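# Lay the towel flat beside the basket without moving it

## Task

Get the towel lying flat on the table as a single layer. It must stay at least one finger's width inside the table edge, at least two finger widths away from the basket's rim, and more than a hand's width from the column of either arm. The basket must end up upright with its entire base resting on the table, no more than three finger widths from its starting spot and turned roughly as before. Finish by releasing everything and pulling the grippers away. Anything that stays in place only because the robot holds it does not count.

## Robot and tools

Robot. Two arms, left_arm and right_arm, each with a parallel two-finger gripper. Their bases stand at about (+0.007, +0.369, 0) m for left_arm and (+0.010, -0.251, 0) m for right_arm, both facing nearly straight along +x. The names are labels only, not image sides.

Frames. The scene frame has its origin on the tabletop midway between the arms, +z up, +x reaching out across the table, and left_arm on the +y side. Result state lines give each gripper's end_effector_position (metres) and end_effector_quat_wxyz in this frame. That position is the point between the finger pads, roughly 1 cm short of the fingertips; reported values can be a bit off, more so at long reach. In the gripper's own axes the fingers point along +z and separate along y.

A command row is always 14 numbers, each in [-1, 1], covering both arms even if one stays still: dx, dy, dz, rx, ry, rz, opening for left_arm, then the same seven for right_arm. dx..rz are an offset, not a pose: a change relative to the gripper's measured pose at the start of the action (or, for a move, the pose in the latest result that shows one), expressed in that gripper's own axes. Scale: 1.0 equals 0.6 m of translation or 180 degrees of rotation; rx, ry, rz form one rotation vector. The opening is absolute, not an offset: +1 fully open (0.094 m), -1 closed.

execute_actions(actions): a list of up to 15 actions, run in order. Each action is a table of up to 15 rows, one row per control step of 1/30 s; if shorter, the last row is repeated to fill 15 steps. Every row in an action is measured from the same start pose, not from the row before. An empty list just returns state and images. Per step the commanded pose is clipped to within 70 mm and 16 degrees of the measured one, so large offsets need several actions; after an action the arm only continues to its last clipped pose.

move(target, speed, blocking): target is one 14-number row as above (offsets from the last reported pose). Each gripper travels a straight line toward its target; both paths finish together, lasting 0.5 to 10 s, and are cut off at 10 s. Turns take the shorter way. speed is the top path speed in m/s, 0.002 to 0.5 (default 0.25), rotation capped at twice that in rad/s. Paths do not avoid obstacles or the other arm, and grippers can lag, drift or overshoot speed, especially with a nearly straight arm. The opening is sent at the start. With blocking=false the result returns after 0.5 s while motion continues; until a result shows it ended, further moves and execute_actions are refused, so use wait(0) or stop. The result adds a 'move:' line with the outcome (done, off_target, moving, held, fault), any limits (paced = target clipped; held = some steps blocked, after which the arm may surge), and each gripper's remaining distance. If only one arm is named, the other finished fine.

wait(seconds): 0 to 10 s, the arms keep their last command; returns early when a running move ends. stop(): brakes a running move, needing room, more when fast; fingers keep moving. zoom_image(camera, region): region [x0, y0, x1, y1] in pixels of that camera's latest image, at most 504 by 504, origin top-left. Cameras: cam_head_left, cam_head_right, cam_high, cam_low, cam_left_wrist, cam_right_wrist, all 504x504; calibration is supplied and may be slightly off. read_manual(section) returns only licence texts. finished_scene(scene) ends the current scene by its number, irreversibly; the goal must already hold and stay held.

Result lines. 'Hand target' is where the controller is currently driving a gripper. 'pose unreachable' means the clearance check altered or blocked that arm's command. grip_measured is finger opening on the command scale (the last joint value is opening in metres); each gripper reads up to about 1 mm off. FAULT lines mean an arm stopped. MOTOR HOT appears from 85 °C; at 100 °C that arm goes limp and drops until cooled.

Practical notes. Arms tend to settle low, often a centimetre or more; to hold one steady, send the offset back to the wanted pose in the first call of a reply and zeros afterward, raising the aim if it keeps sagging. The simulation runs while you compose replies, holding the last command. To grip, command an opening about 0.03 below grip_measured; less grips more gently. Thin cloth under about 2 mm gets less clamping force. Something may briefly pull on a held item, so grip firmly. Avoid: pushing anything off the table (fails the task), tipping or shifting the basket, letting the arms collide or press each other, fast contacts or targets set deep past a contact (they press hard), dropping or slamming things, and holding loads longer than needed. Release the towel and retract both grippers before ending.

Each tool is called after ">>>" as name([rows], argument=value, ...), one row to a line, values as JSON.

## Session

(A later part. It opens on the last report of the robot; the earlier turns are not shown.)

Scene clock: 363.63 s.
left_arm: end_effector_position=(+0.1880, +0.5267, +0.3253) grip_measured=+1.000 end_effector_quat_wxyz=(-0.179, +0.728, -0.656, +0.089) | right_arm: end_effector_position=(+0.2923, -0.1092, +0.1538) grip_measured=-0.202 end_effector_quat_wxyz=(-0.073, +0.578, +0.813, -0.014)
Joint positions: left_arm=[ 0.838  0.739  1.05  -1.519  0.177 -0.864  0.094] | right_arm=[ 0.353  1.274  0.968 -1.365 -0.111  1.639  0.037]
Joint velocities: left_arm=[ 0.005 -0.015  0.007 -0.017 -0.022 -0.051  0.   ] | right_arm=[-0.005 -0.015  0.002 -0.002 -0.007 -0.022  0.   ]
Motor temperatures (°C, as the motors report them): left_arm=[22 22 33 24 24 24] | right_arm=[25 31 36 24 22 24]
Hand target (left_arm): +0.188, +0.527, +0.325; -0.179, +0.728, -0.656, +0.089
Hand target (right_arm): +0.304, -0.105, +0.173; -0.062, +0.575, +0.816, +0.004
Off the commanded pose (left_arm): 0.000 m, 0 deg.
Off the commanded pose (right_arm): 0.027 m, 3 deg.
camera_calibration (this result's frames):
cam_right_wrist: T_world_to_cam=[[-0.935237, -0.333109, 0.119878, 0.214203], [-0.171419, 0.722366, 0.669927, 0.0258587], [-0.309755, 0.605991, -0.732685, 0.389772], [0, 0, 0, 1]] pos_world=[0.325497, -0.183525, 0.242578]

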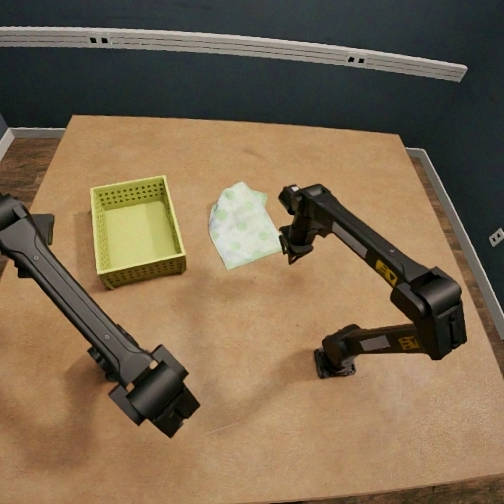

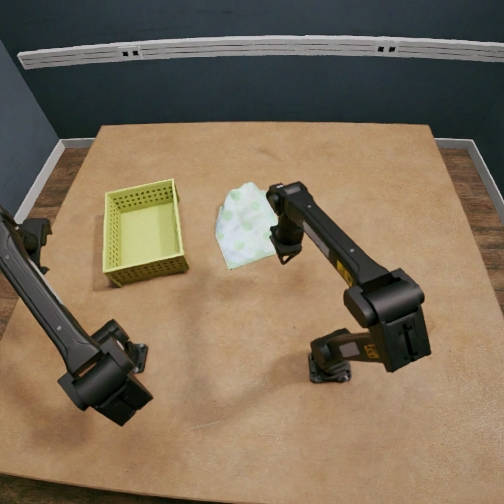

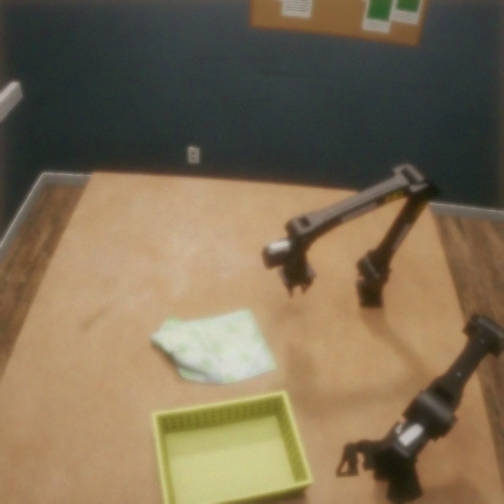

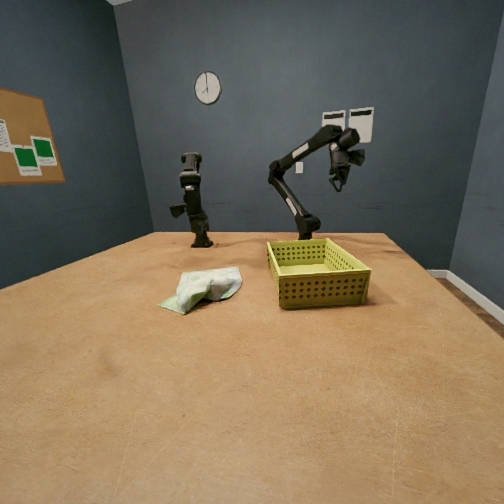

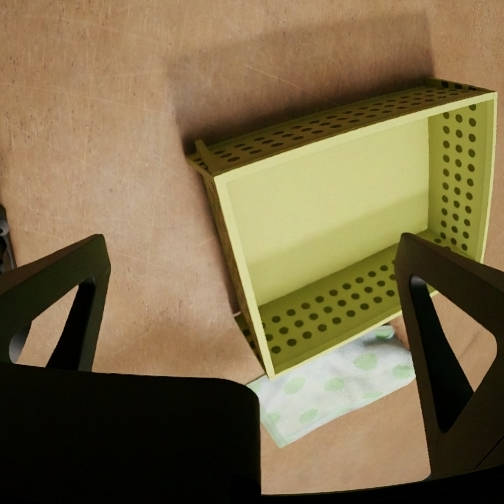

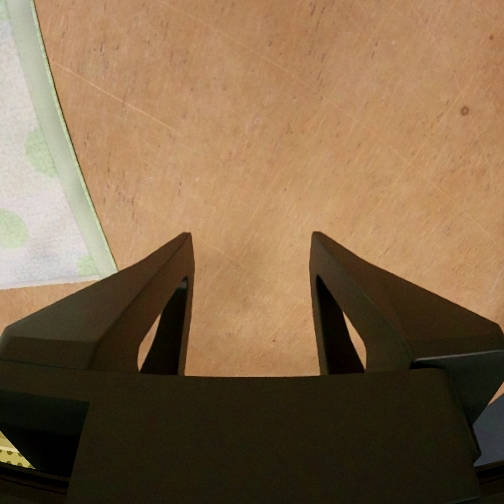

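>>> move(target=[0,0,0,0,0,0,1, 0.109,0.39,0.14,0,0,0,-0.2])

>>> move(target=[0,0,0,0,0,0,1, 0,0,0.11,0,0,0,-0.2], speed=0.06)

Scene clock: 370.70 s.
left_arm: end_effector_position=(+0.1880, +0.5267, +0.3253) grip_measured=+1.000 end_effector_quat_wxyz=(-0.179, +0.728, -0.656, +0.089) | right_arm: end_effector_position=(+0.4677, +0.0237, +0.0427) grip_measured=-0.202 end_effector_quat_wxyz=(-0.079, +0.576, +0.813, -0.035)
Joint positions: left_arm=[ 0.838  0.739  1.05  -1.519  0.177 -0.864  0.094] | right_arm=[ 0.451  1.949  1.482 -1.236 -0.113  1.732  0.037]
Joint velocities: left_arm=[-0.005 -0.024 -0.012  0.017  0.007  0.007  0.   ] | right_arm=[ 0.015  0.005  0.012 -0.002  0.066 -0.022 -0.001]
Motor temperatures (°C, as the motors report them): left_arm=[22 22 33 24 24 24] | right_arm=[25 31 37 24 22 24]
Hand target (left_arm): +0.188, +0.527, +0.325; -0.179, +0.728, -0.656, +0.089
Hand target (right_arm): +0.481, +0.035, +0.059; -0.072, +0.578, +0.813, -0.014
Off the commanded pose (left_arm): 0.000 m, 0 deg.
Off the commanded pose (right_arm): 0.019 m, 2 deg.
move: off_target (right_arm)
camera_calibration (this result's frames):
cam_right_wrist: T_world_to_cam=[[-0.928578, -0.33495, 0.15985, 0.431023], [-0.153566, 0.738856, 0.656132, 0.0261812], [-0.337877, 0.584722, -0.737522, 0.295991], [0, 0, 0, 1]] pos_world=[0.504267, -0.0480455, 0.132223]

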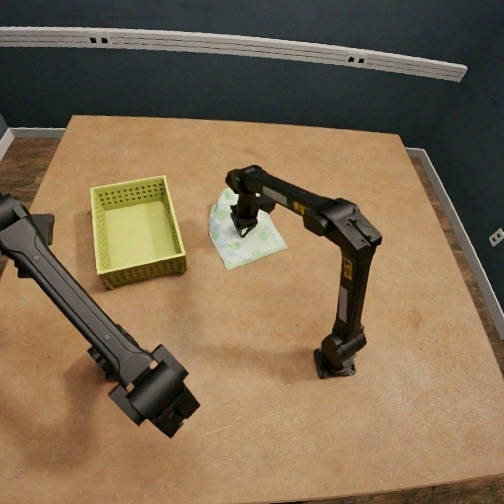

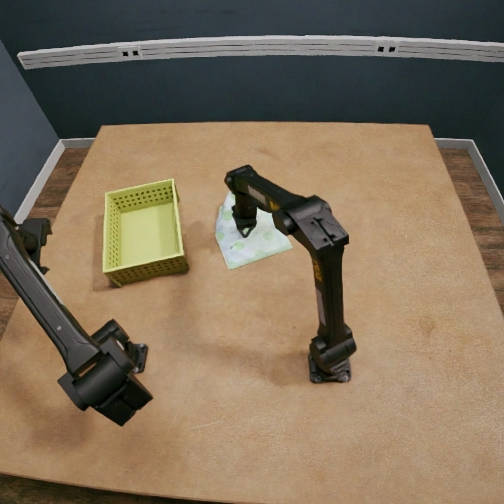

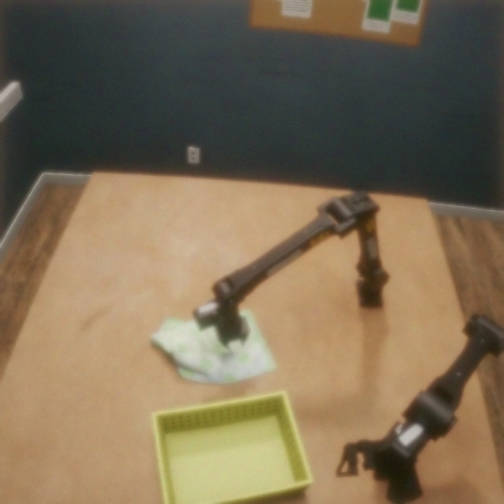

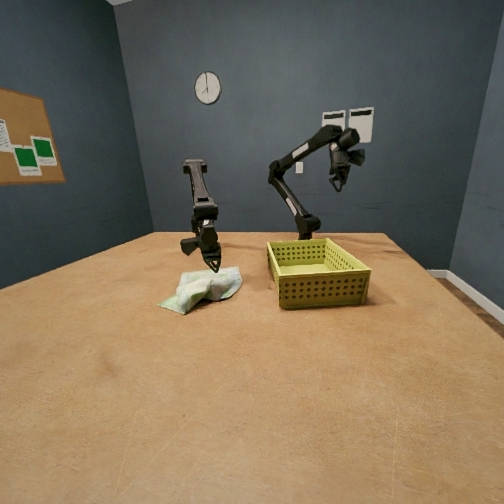

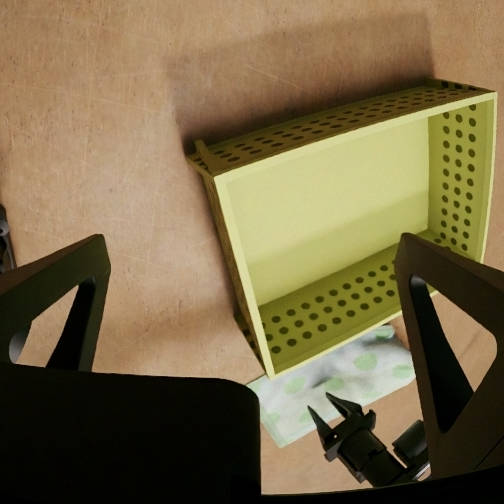

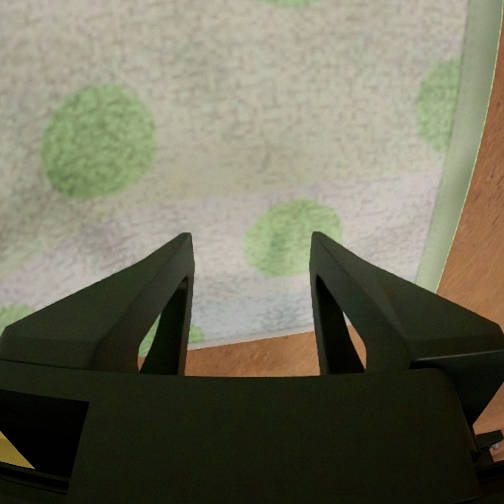

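Scene clock: 372.03 s.
left_arm: end_effector_position=(+0.1880, +0.5267, +0.3253) grip_measured=+1.000 end_effector_quat_wxyz=(-0.179, +0.728, -0.656, +0.089) | right_arm: end_effector_position=(+0.4666, +0.0252, +0.0089) grip_measured=-0.202 end_effector_quat_wxyz=(-0.071, +0.577, +0.813, -0.018)
Joint positions: left_arm=[ 0.838  0.739  1.05  -1.519  0.177 -0.864  0.094] | right_arm=[ 0.455  1.97   1.418 -1.113 -0.113  1.738  0.037]
Joint velocities: left_arm=[-0.005 -0.015  0.002 -0.012 -0.007 -0.051  0.   ] | right_arm=[-0.005 -0.005 -0.002  0.002 -0.007  0.081 -0.001]
Motor temperatures (°C, as the motors report them): left_arm=[22 22 33 24 24 24] | right_arm=[25 31 36 24 22 24]
Hand target (left_arm): +0.188, +0.527, +0.325; -0.179, +0.728, -0.656, +0.089
Hand target (right_arm): +0.456, +0.026, -0.021; -0.079, +0.576, +0.813, -0.035
Off the commanded pose (left_arm): 0.000 m, 0 deg.
Off the commanded pose (right_arm): 0.033 m, 2 deg.
move: off_target (right_arm)
camera_calibration (this result's frames):
cam_right_wrist: T_world_to_cam=[[-0.934044, -0.334981, 0.123893, 0.438804], [-0.173047, 0.727905, 0.663483, 0.0563735], [-0.312436, 0.598283, -0.737863, 0.257627], [0, 0, 0, 1]] pos_world=[0.50011, -0.0481775, 0.0983257]

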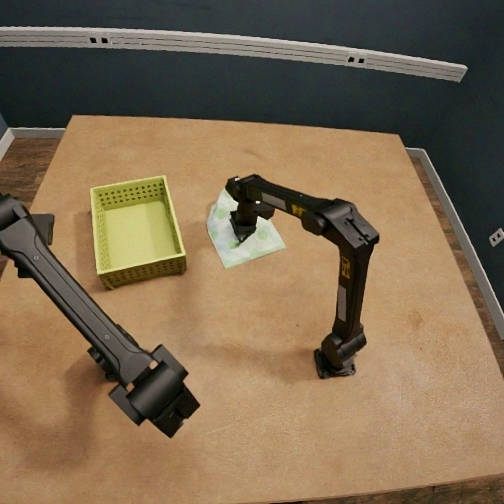

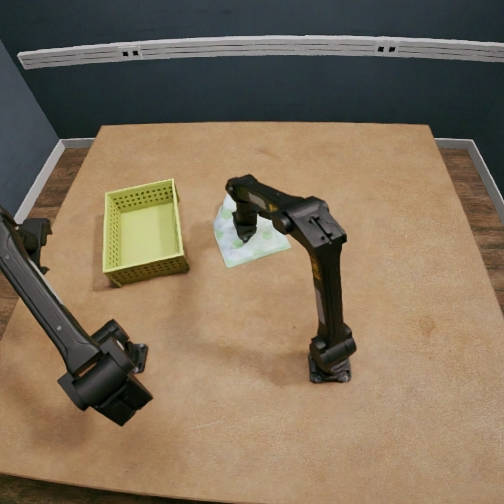

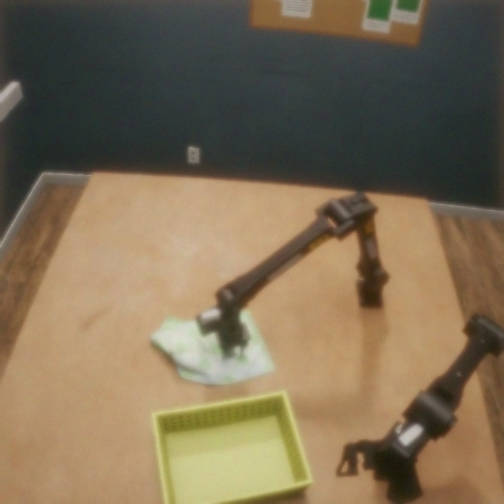

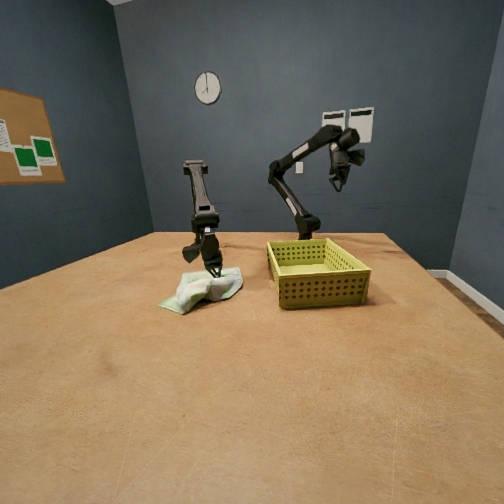

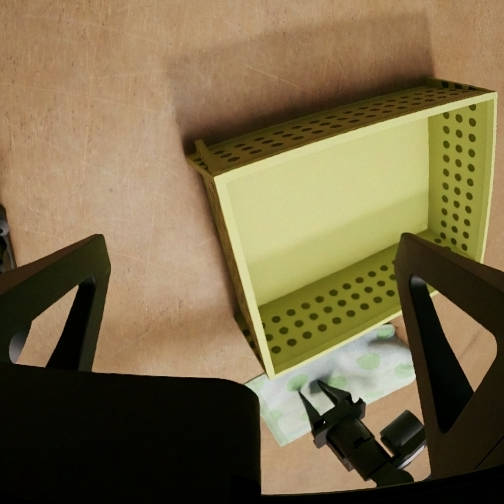

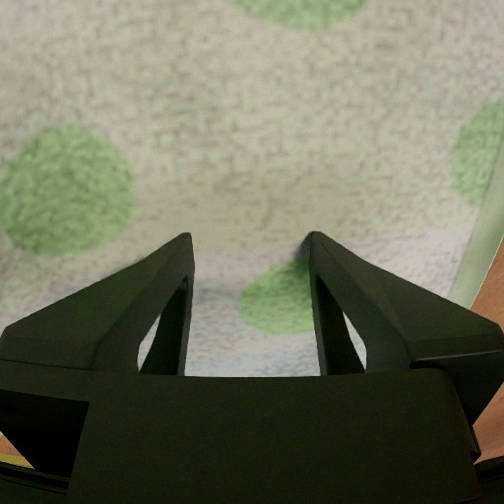

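>>> execute_actions([
  [[0,0,0,0,0,0,1, 0,0,0.03,0,0,0,-1]],
  [[0,0,0,0,0,0,1, 0,0,0.03,0,0,0,-1]],
  [[0,0,0,0,0,0,1, 0,0,-0.1,0,0,0,-1]],
  [[0,0,0,0,0,0,1, 0,0,-0.1,0,0,0,-1]],
])

Scene clock: 378.13 s.
left_arm: end_effector_position=(+0.1880, +0.5267, +0.3253) grip_measured=+1.000 end_effector_quat_wxyz=(-0.179, +0.728, -0.656, +0.089) | right_arm: end_effector_position=(+0.4599, +0.0128, +0.0929) grip_measured=-0.986 end_effector_quat_wxyz=(-0.078, +0.580, +0.810, -0.032)
Joint positions: left_arm=[ 0.838  0.739  1.05  -1.519  0.177 -0.864  0.094] | right_arm=[ 0.44   1.863  1.494 -1.328 -0.113  1.73   0.001]
Joint velocities: left_arm=[-0.015  0.005  0.007  0.002  0.081 -0.022  0.   ] | right_arm=[-0.005 -0.005 -0.012 -0.017  0.037  0.022 -0.   ]
Motor temperatures (°C, as the motors report them): left_arm=[22 22 33 24 24 24] | right_arm=[25 31 35 24 22 24]
Hand target (left_arm): +0.188, +0.527, +0.325; -0.179, +0.728, -0.656, +0.089
Hand target (right_arm): +0.472, +0.016, +0.110; -0.070, +0.578, +0.812, -0.016
Off the commanded pose (left_arm): 0.000 m, 0 deg.
Off the commanded pose (right_arm): 0.022 m, 2 deg.
camera_calibration (this result's frames):
cam_right_wrist: T_world_to_cam=[[-0.932468, -0.326914, 0.153726, 0.414382], [-0.150349, 0.73812, 0.657704, -0.00148506], [-0.328481, 0.590175, -0.737424, 0.332334], [0, 0, 0, 1]] pos_world=[0.495339, -0.0595721, 0.182346]

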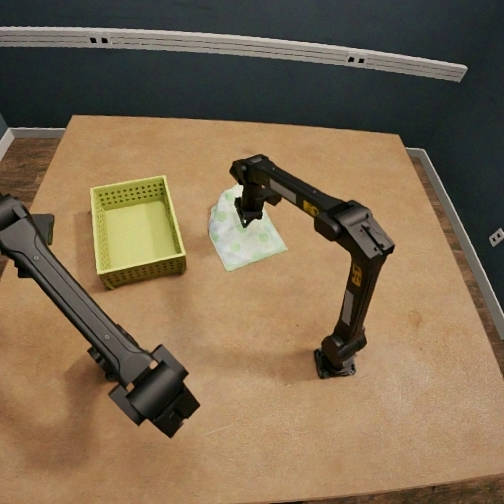

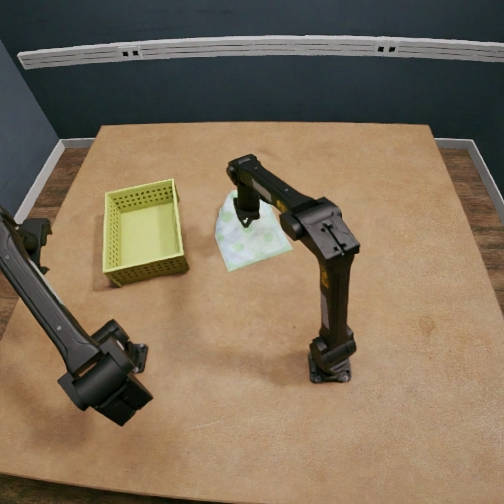

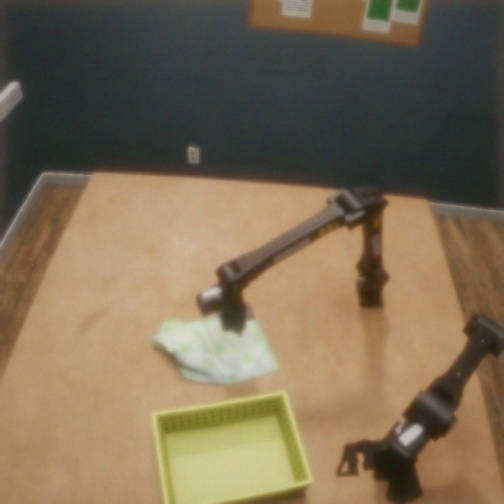

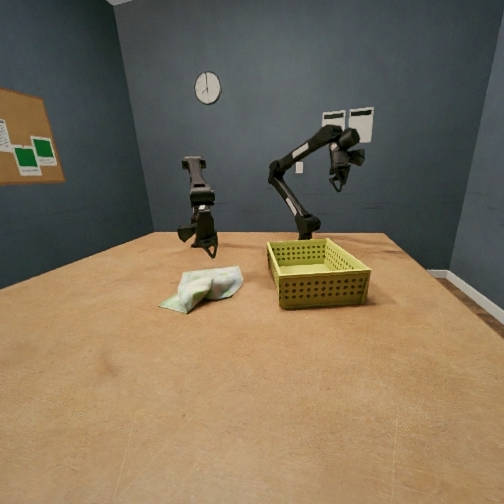

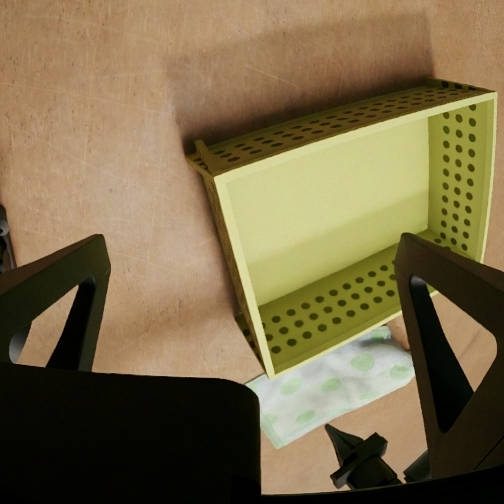

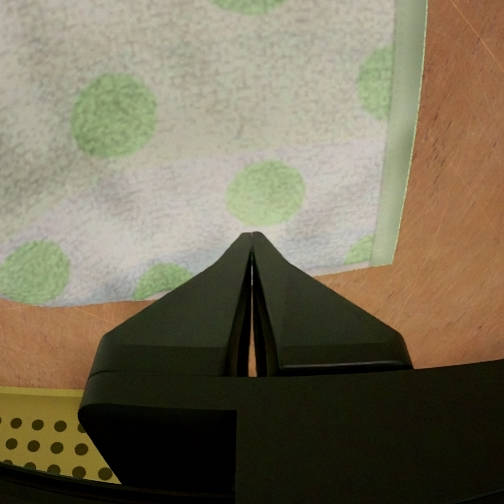

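>>> move(target=[0,0,0,0,0,0,1, 0.03,0.03,0.17,0,0,0,-0.2], speed=0.08)

>>> move(target=[0,0,0,0,0,0,1, 0,-0.36,0.05,0,0,0,-0.2], speed=0.06)

Scene clock: 383.90 s.
left_arm: end_effector_position=(+0.1880, +0.5267, +0.3253) grip_measured=+1.000 end_effector_quat_wxyz=(-0.179, +0.728, -0.656, +0.089) | right_arm: end_effector_position=(+0.4594, +0.0361, +0.0103) grip_measured=-0.202 end_effector_quat_wxyz=(-0.073, +0.580, +0.811, -0.025)
Joint positions: left_arm=[ 0.838  0.739  1.05  -1.519  0.177 -0.864  0.094] | right_arm=[ 0.479  1.973  1.427 -1.13  -0.113  1.77   0.037]
Joint velocities: left_arm=[-0.005 -0.005  0.012 -0.007 -0.007  0.037  0.   ] | right_arm=[-0.005 -0.015  0.002  0.007  0.037 -0.022  0.   ]
Motor temperatures (°C, as the motors report them): left_arm=[22 22 33 24 24 24] | right_arm=[25 32 35 24 22 24]
Hand target (left_arm): +0.188, +0.527, +0.325; -0.179, +0.728, -0.656, +0.089
Hand target (right_arm): +0.456, +0.040, -0.007; -0.077, +0.580, +0.810, -0.032
Off the commanded pose (left_arm): 0.000 m, 0 deg.
Off the commanded pose (right_arm): 0.020 m, 1 deg.
move: off_target (right_arm)
camera_calibration (this result's frames):
cam_right_wrist: T_world_to_cam=[[-0.934918, -0.327259, 0.137222, 0.435542], [-0.16088, 0.735547, 0.658094, 0.0404637], [-0.316301, 0.593188, -0.740326, 0.251889], [0, 0, 0, 1]] pos_world=[0.493378, -0.0366454, 0.100085]

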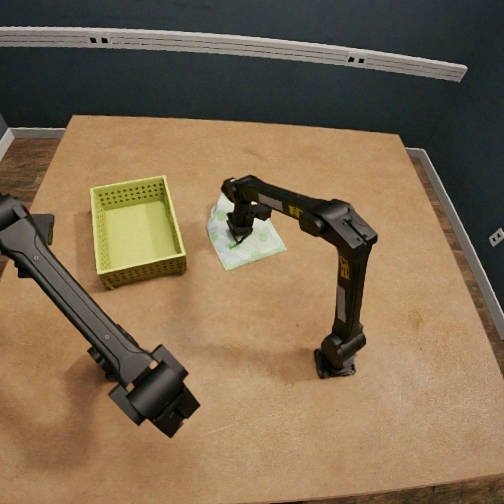

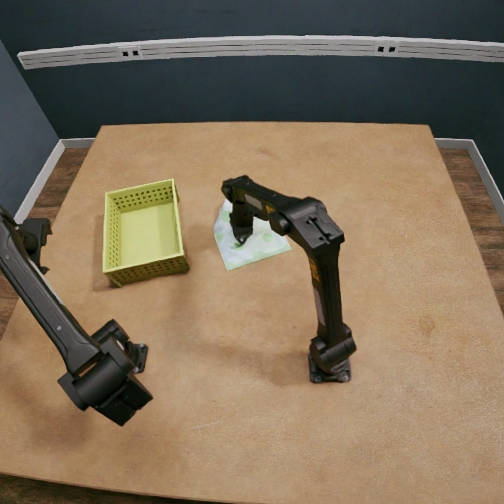

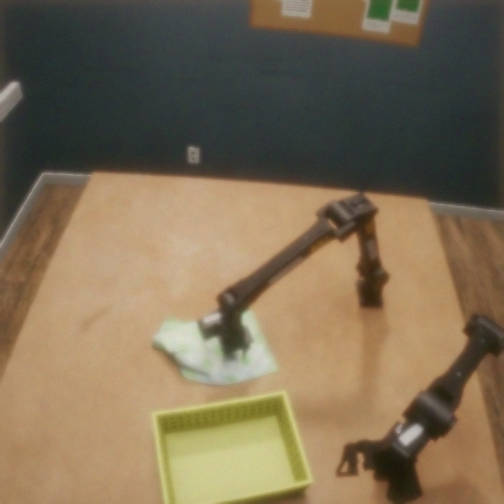

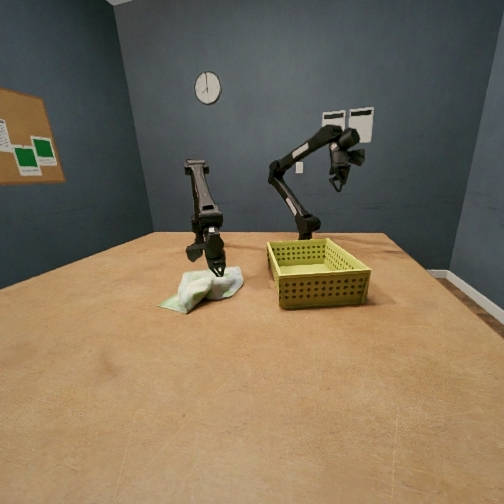

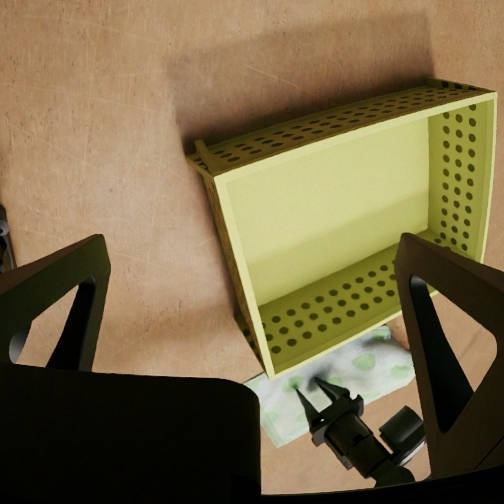

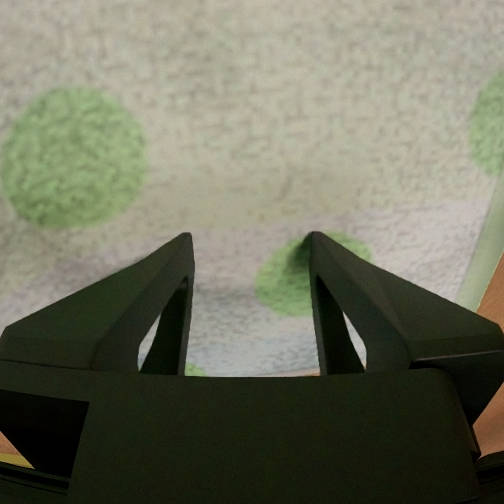

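Scene clock: 387.83 s.
left_arm: end_effector_position=(+0.1880, +0.5267, +0.3253) grip_measured=+1.000 end_effector_quat_wxyz=(-0.179, +0.728, -0.656, +0.089) | right_arm: end_effector_position=(+0.2605, -0.0319, +0.0095) grip_measured=-0.202 end_effector_quat_wxyz=(-0.066, +0.579, +0.812, -0.019)
Joint positions: left_arm=[ 0.838  0.739  1.05  -1.519  0.177 -0.864  0.094] | right_arm=[ 0.607  1.518  0.774 -0.901 -0.115  1.895  0.037]
Joint velocities: left_arm=[-0.015  0.005 -0.002 -0.017  0.007 -0.022  0.   ] | right_arm=[ 0.005  0.005  0.007 -0.002 -0.095  0.022  0.   ]
Motor temperatures (°C, as the motors report them): left_arm=[22 22 33 24 24 24] | right_arm=[25 32 35 24 22 24]
Hand target (left_arm): +0.188, +0.527, +0.325; -0.179, +0.728, -0.656, +0.089
Hand target (right_arm): +0.253, -0.033, +0.003; -0.070, +0.580, +0.811, -0.026
Off the commanded pose (left_arm): 0.000 m, 0 deg.
Off the commanded pose (right_arm): 0.008 m, 1 deg.
move: done
camera_calibration (this result's frames):
cam_right_wrist: T_world_to_cam=[[-0.936182, -0.330697, 0.119175, 0.227789], [-0.175515, 0.733504, 0.656632, 0.0628018], [-0.304561, 0.593811, -0.744736, 0.225664], [0, 0, 0, 1]] pos_world=[0.293003, -0.104738, 0.0996757]

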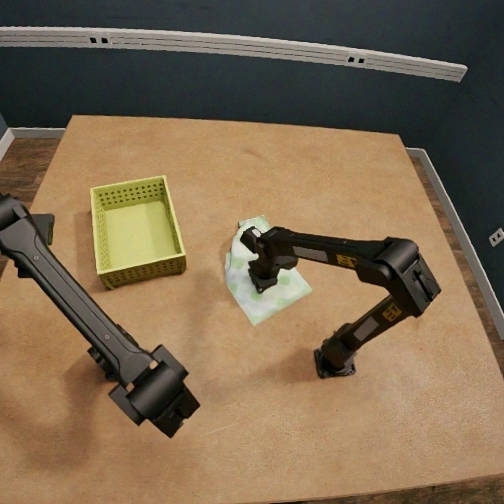

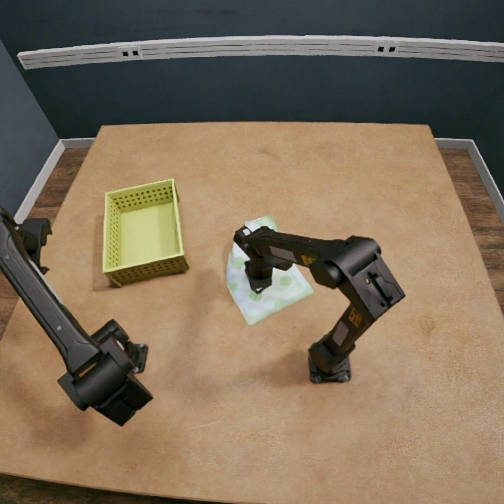

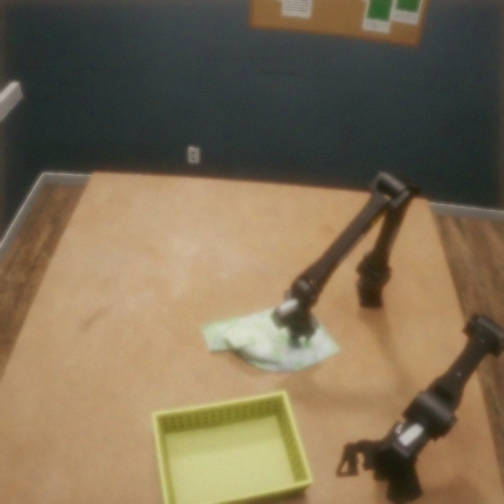

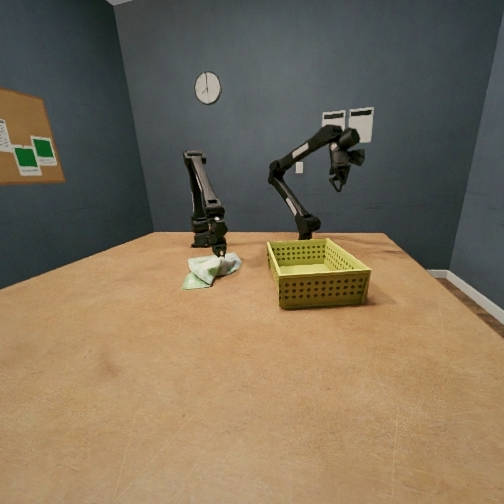

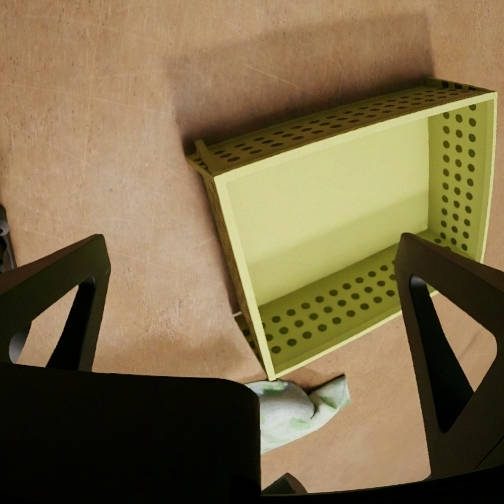

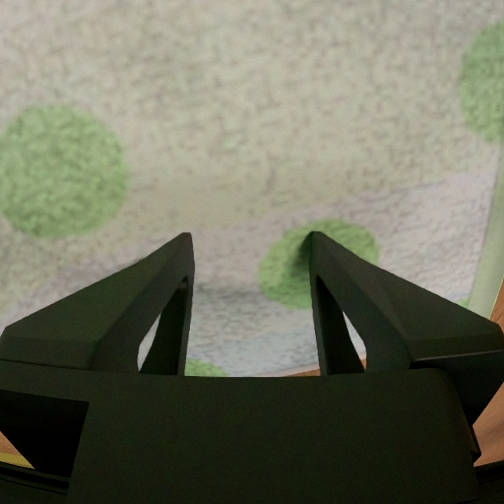

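Dragged; the flap seems to be more exposed too. Lift and look.

>>> move(target=[0,0,0,0,0,0,1, 0,0,-0.3,0,0,0,-0.2])

>>> move(target=[0,0,0,0,0,0,1, -0.3,0.2,0,0,0,0,-0.2])

>>> zoom_image(camera="cam_head_left", region=[170,170,370,370])

>>> zoom_image(camera="cam_high", region=[150,270,400,420])

Scene clock: 393.50 s.
left_arm: end_effector_position=(+0.1880, +0.5267, +0.3253) grip_measured=+1.000 end_effector_quat_wxyz=(-0.179, +0.728, -0.656, +0.089) | right_arm: end_effector_position=(+0.2723, -0.0462, +0.1724) grip_measured=-0.202 end_effector_quat_wxyz=(-0.073, +0.581, +0.810, -0.032)
Joint positions: left_arm=[ 0.838  0.739  1.05  -1.519  0.177 -0.864  0.094] | right_arm=[ 0.551  1.312  1.051 -1.421 -0.115  1.843  0.037]
Joint velocities: left_arm=[-0.005 -0.015 -0.002 -0.007  0.037 -0.066  0.   ] | right_arm=[-0.005 -0.005 -0.002 -0.022  0.051 -0.066 -0.001]
Motor temperatures (°C, as the motors report them): left_arm=[22 22 33 24 24 24] | right_arm=[25 31 34 24 22 24]
Hand target (left_arm): +0.188, +0.527, +0.325; -0.179, +0.728, -0.655, +0.089
Hand target (right_arm): +0.282, -0.043, +0.187; -0.067, +0.579, +0.812, -0.019
Off the commanded pose (left_arm): 0.000 m, 0 deg.
Off the commanded pose (right_arm): 0.020 m, 2 deg.
move: off_target (right_arm)
camera_calibration (this result's frames):
cam_right_wrist: T_world_to_cam=[[-0.933891, -0.32511, 0.148831, 0.209231], [-0.154991, 0.743184, 0.650888, -0.0357628], [-0.322219, 0.584791, -0.744442, 0.363417], [0, 0, 0, 1]] pos_world=[0.306956, -0.117921, 0.26268]

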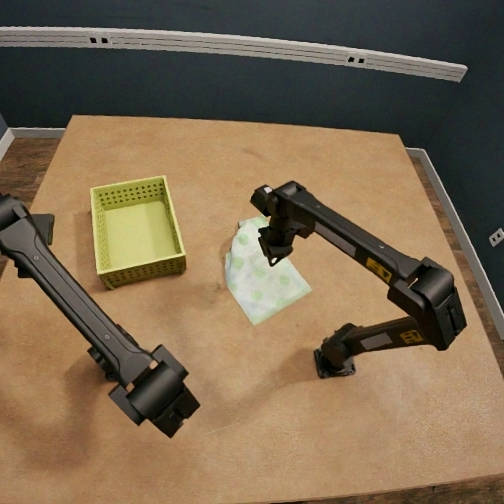

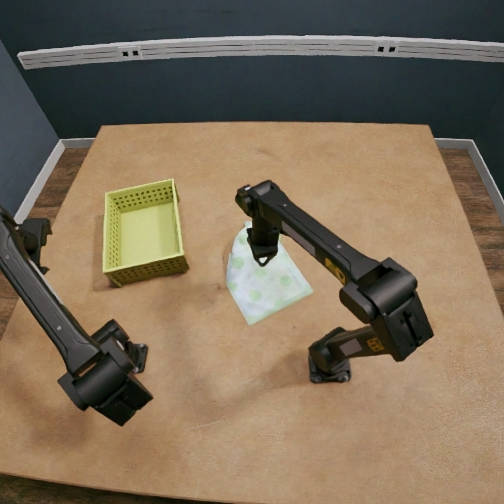

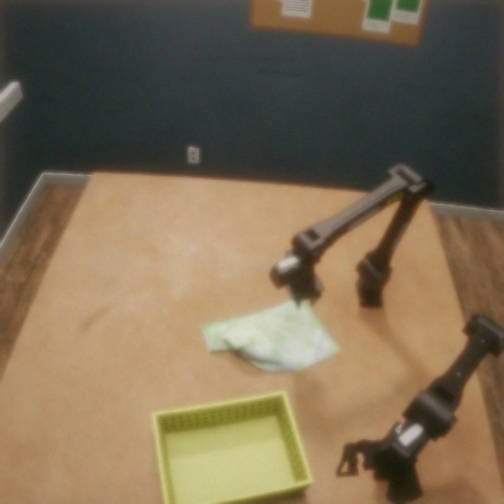

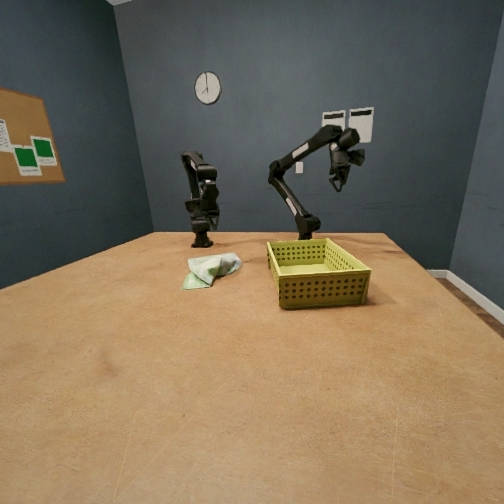

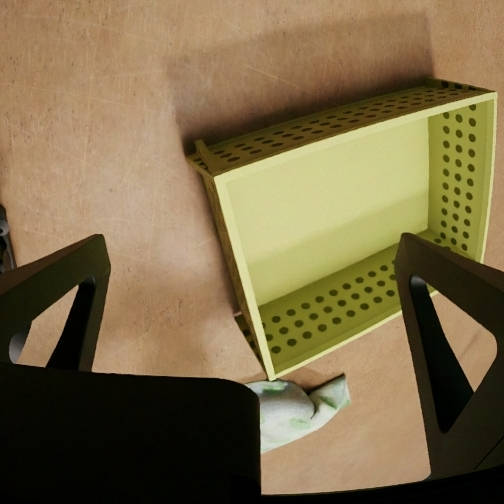

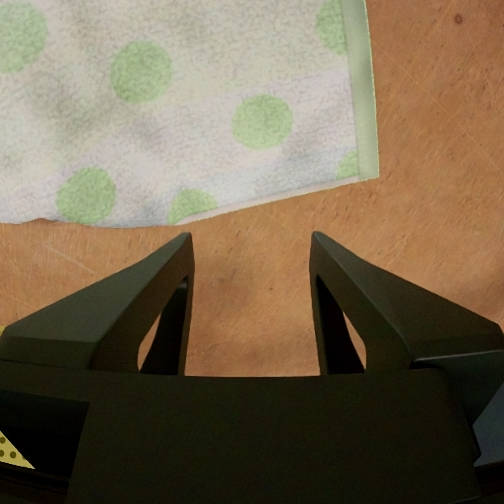

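Scene clock: 394.90 s.
left_arm: end_effector_position=(+0.1880, +0.5267, +0.3253) grip_measured=+1.000 end_effector_quat_wxyz=(-0.179, +0.728, -0.656, +0.089) | right_arm: end_effector_position=(+0.4213, -0.1801, +0.1284) grip_measured=-0.202 end_effector_quat_wxyz=(-0.098, +0.586, +0.803, -0.046)
Joint positions: left_arm=[ 0.838  0.739  1.05  -1.519  0.177 -0.864  0.094] | right_arm=[ 0.089  1.626  1.262 -1.412 -0.07   1.398  0.037]
Joint velocities: left_arm=[ 0.005  0.005  0.007  0.017 -0.037 -0.022  0.   ] | right_arm=[-0.015  0.005 -0.007  0.002 -0.037 -0.037 -0.001]
Motor temperatures (°C, as the motors report them): left_arm=[22 22 33 24 24 24] | right_arm=[25 31 34 24 22 24]
Hand target (left_arm): +0.188, +0.527, +0.325; -0.179, +0.728, -0.656, +0.089
Hand target (right_arm): +0.439, -0.175, +0.142; -0.080, +0.580, +0.810, -0.030
Off the commanded pose (left_arm): 0.000 m, 0 deg.
Off the commanded pose (right_arm): 0.024 m, 3 deg.
move: off_target (right_arm)
camera_calibration (this result's frames):
cam_right_wrist: T_world_to_cam=[[-0.929293, -0.309715, 0.201222, 0.305539], [-0.103993, 0.742181, 0.662082, 0.0923492], [-0.3544, 0.594343, -0.721912, 0.469377], [0, 0, 0, 1]] pos_world=[0.459887, -0.252881, 0.216226]

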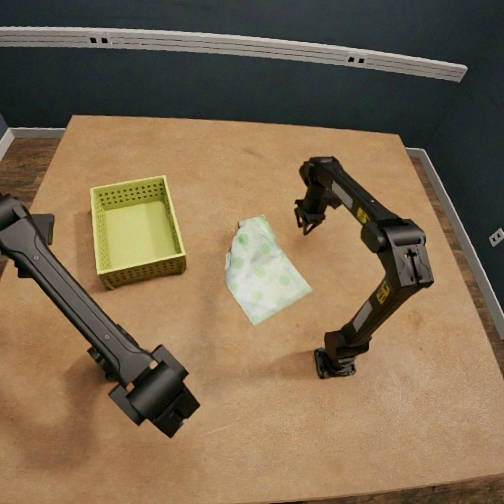

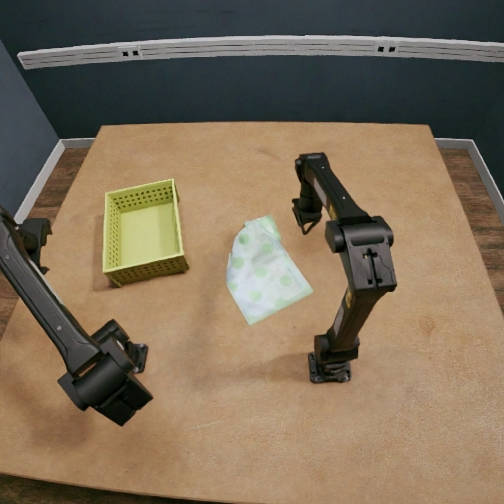

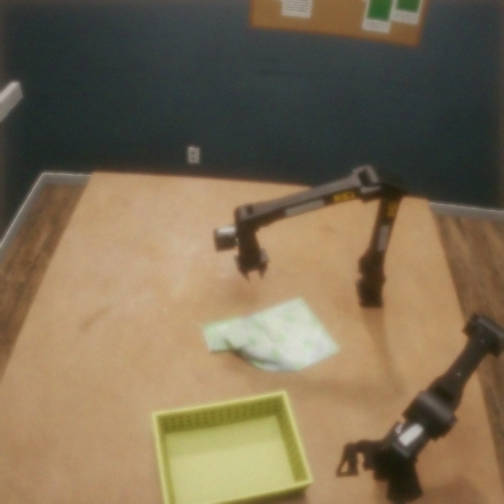

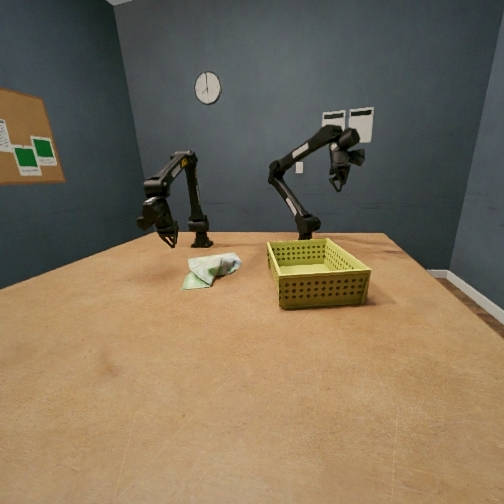

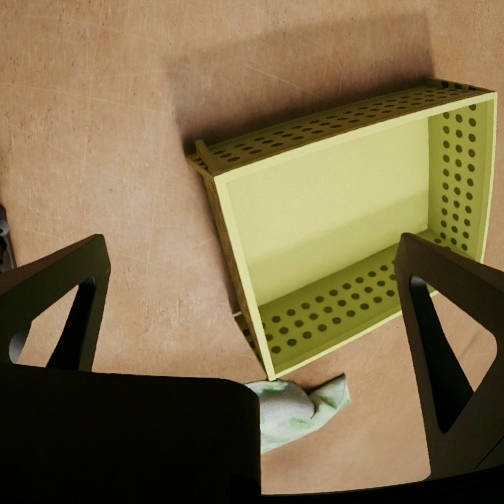

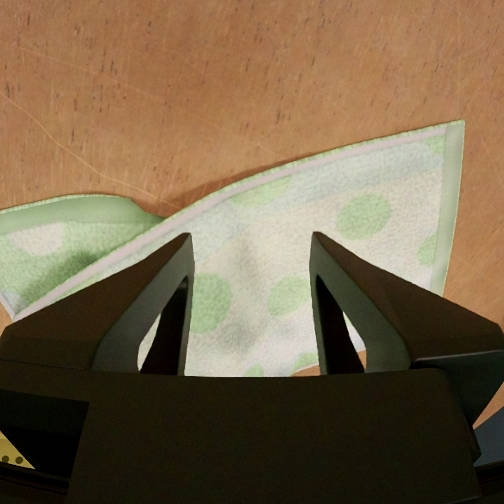

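Region (170, 170, 370, 370) of cam_head_left's 504x504 image, scaled by 2.520, with more detail than that image has.

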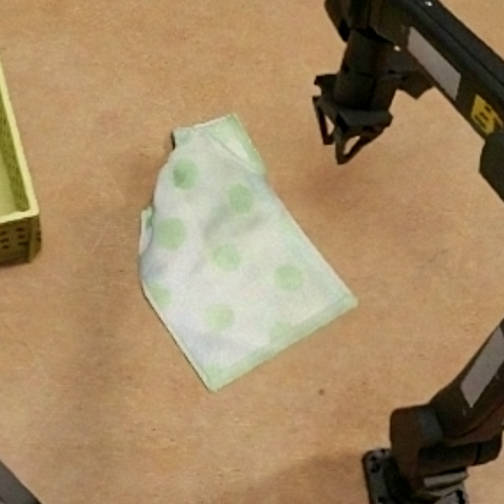

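Region (150, 270, 400, 420) of cam_high's 504x504 image, scaled by 2.016, with more detail than that image has; it fills the top 302 rows of this view, and the rest is white.

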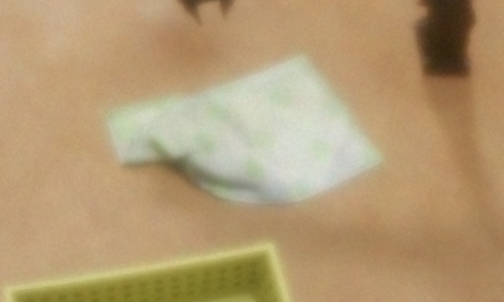

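>>> move(target=[0.88,0.10,0.34,0,0,0,-1, 0,0,0,0,0,0,-0.2])

Scene clock: 408.23 s.
left_arm: end_effector_position=(+0.2678, +0.0497, +0.0501) grip_measured=-0.981 end_effector_quat_wxyz=(+0.099, -0.528, +0.840, -0.079) | right_arm: end_effector_position=(+0.4213, -0.1801, +0.1284) grip_measured=-0.202 end_effector_quat_wxyz=(-0.098, +0.585, +0.804, -0.046)
Joint positions: left_arm=[-0.971  1.495  0.868 -0.775 -0.19  -2.071  0.001] | right_arm=[ 0.089  1.626  1.262 -1.412 -0.07   1.396  0.037]
Joint velocities: left_arm=[-0.015 -0.015 -0.012  0.002  0.007 -0.051 -0.001] | right_arm=[-0.015 -0.005  0.007  0.002 -0.007 -0.022 -0.001]
Motor temperatures (°C, as the motors report them): left_arm=[22 22 33 24 24 24] | right_arm=[25 31 35 24 22 24]
Hand target (left_arm): +0.276, +0.031, +0.062; +0.101, -0.530, +0.836, -0.101
Hand target (right_arm): +0.421, -0.180, +0.128; -0.098, +0.586, +0.803, -0.046
Off the commanded pose (left_arm): 0.022 m, 33 deg; orientation clipped at the last step of the last action.
Off the commanded pose (right_arm): 0.000 m, 0 deg.
joint sent to its limit (left arm) — the command would take joint 6 (wrist roll) past its lower limit, so that joint was sent only as far as its limit.
move: off_target (left_arm); limits=paced
camera_calibration (this result's frames):
cam_left_wrist: T_world_to_cam=[[0.87461, -0.410028, 0.258717, -0.23275], [-0.484364, -0.715647, 0.503231, 0.146006], [-0.0211884, -0.565444, -0.824515, 0.19775], [0, 0, 0, 1]] pos_world=[0.278475, 0.120871, 0.14979]
cam_right_wrist: T_world_to_cam=[[-0.928504, -0.312251, 0.200945, 0.304786], [-0.105999, 0.741533, 0.66249, 0.0930251], [-0.355871, 0.593825, -0.721615, 0.469866], [0, 0, 0, 1]] pos_world=[0.460067, -0.252829, 0.216189]

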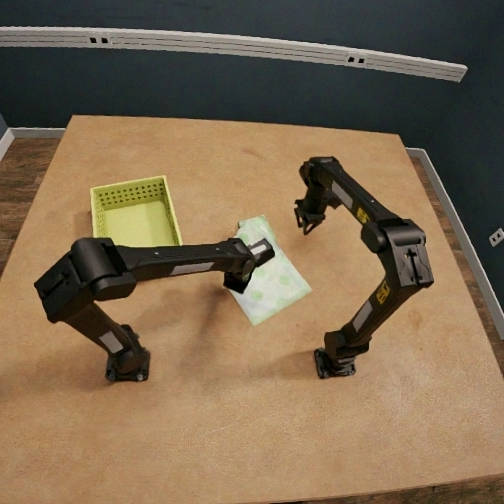

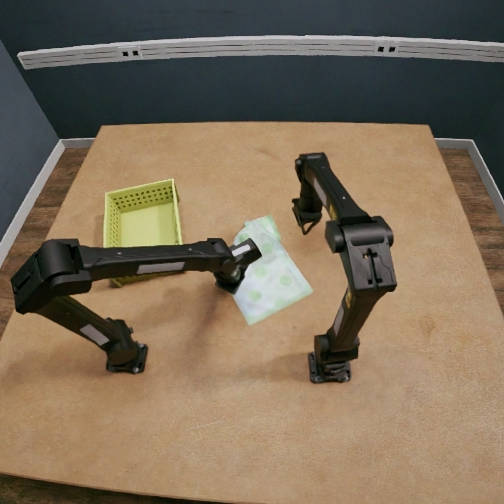

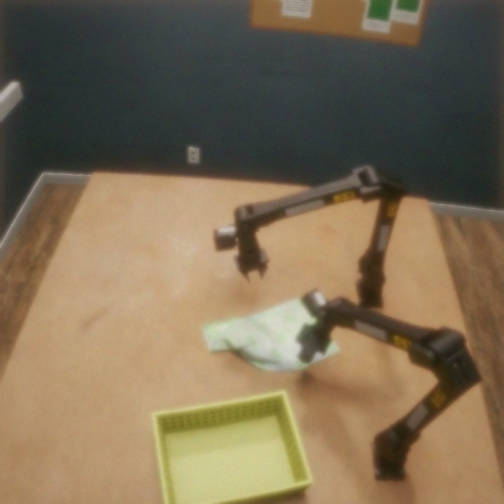

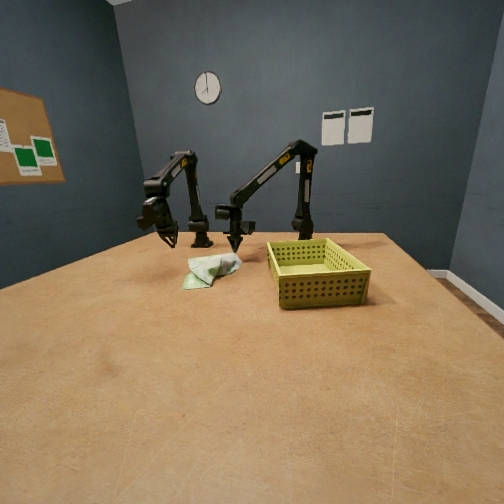

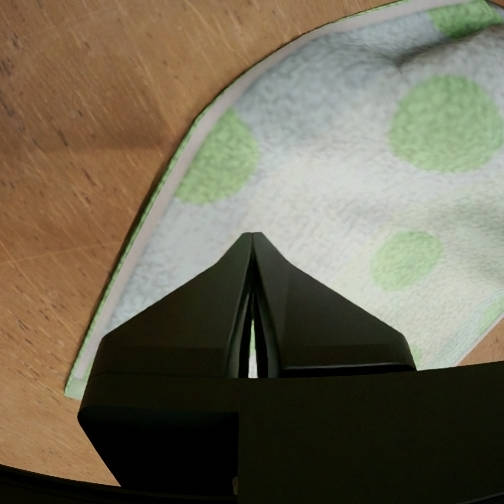

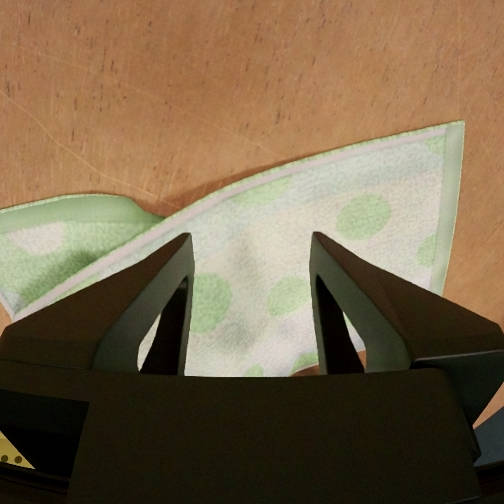

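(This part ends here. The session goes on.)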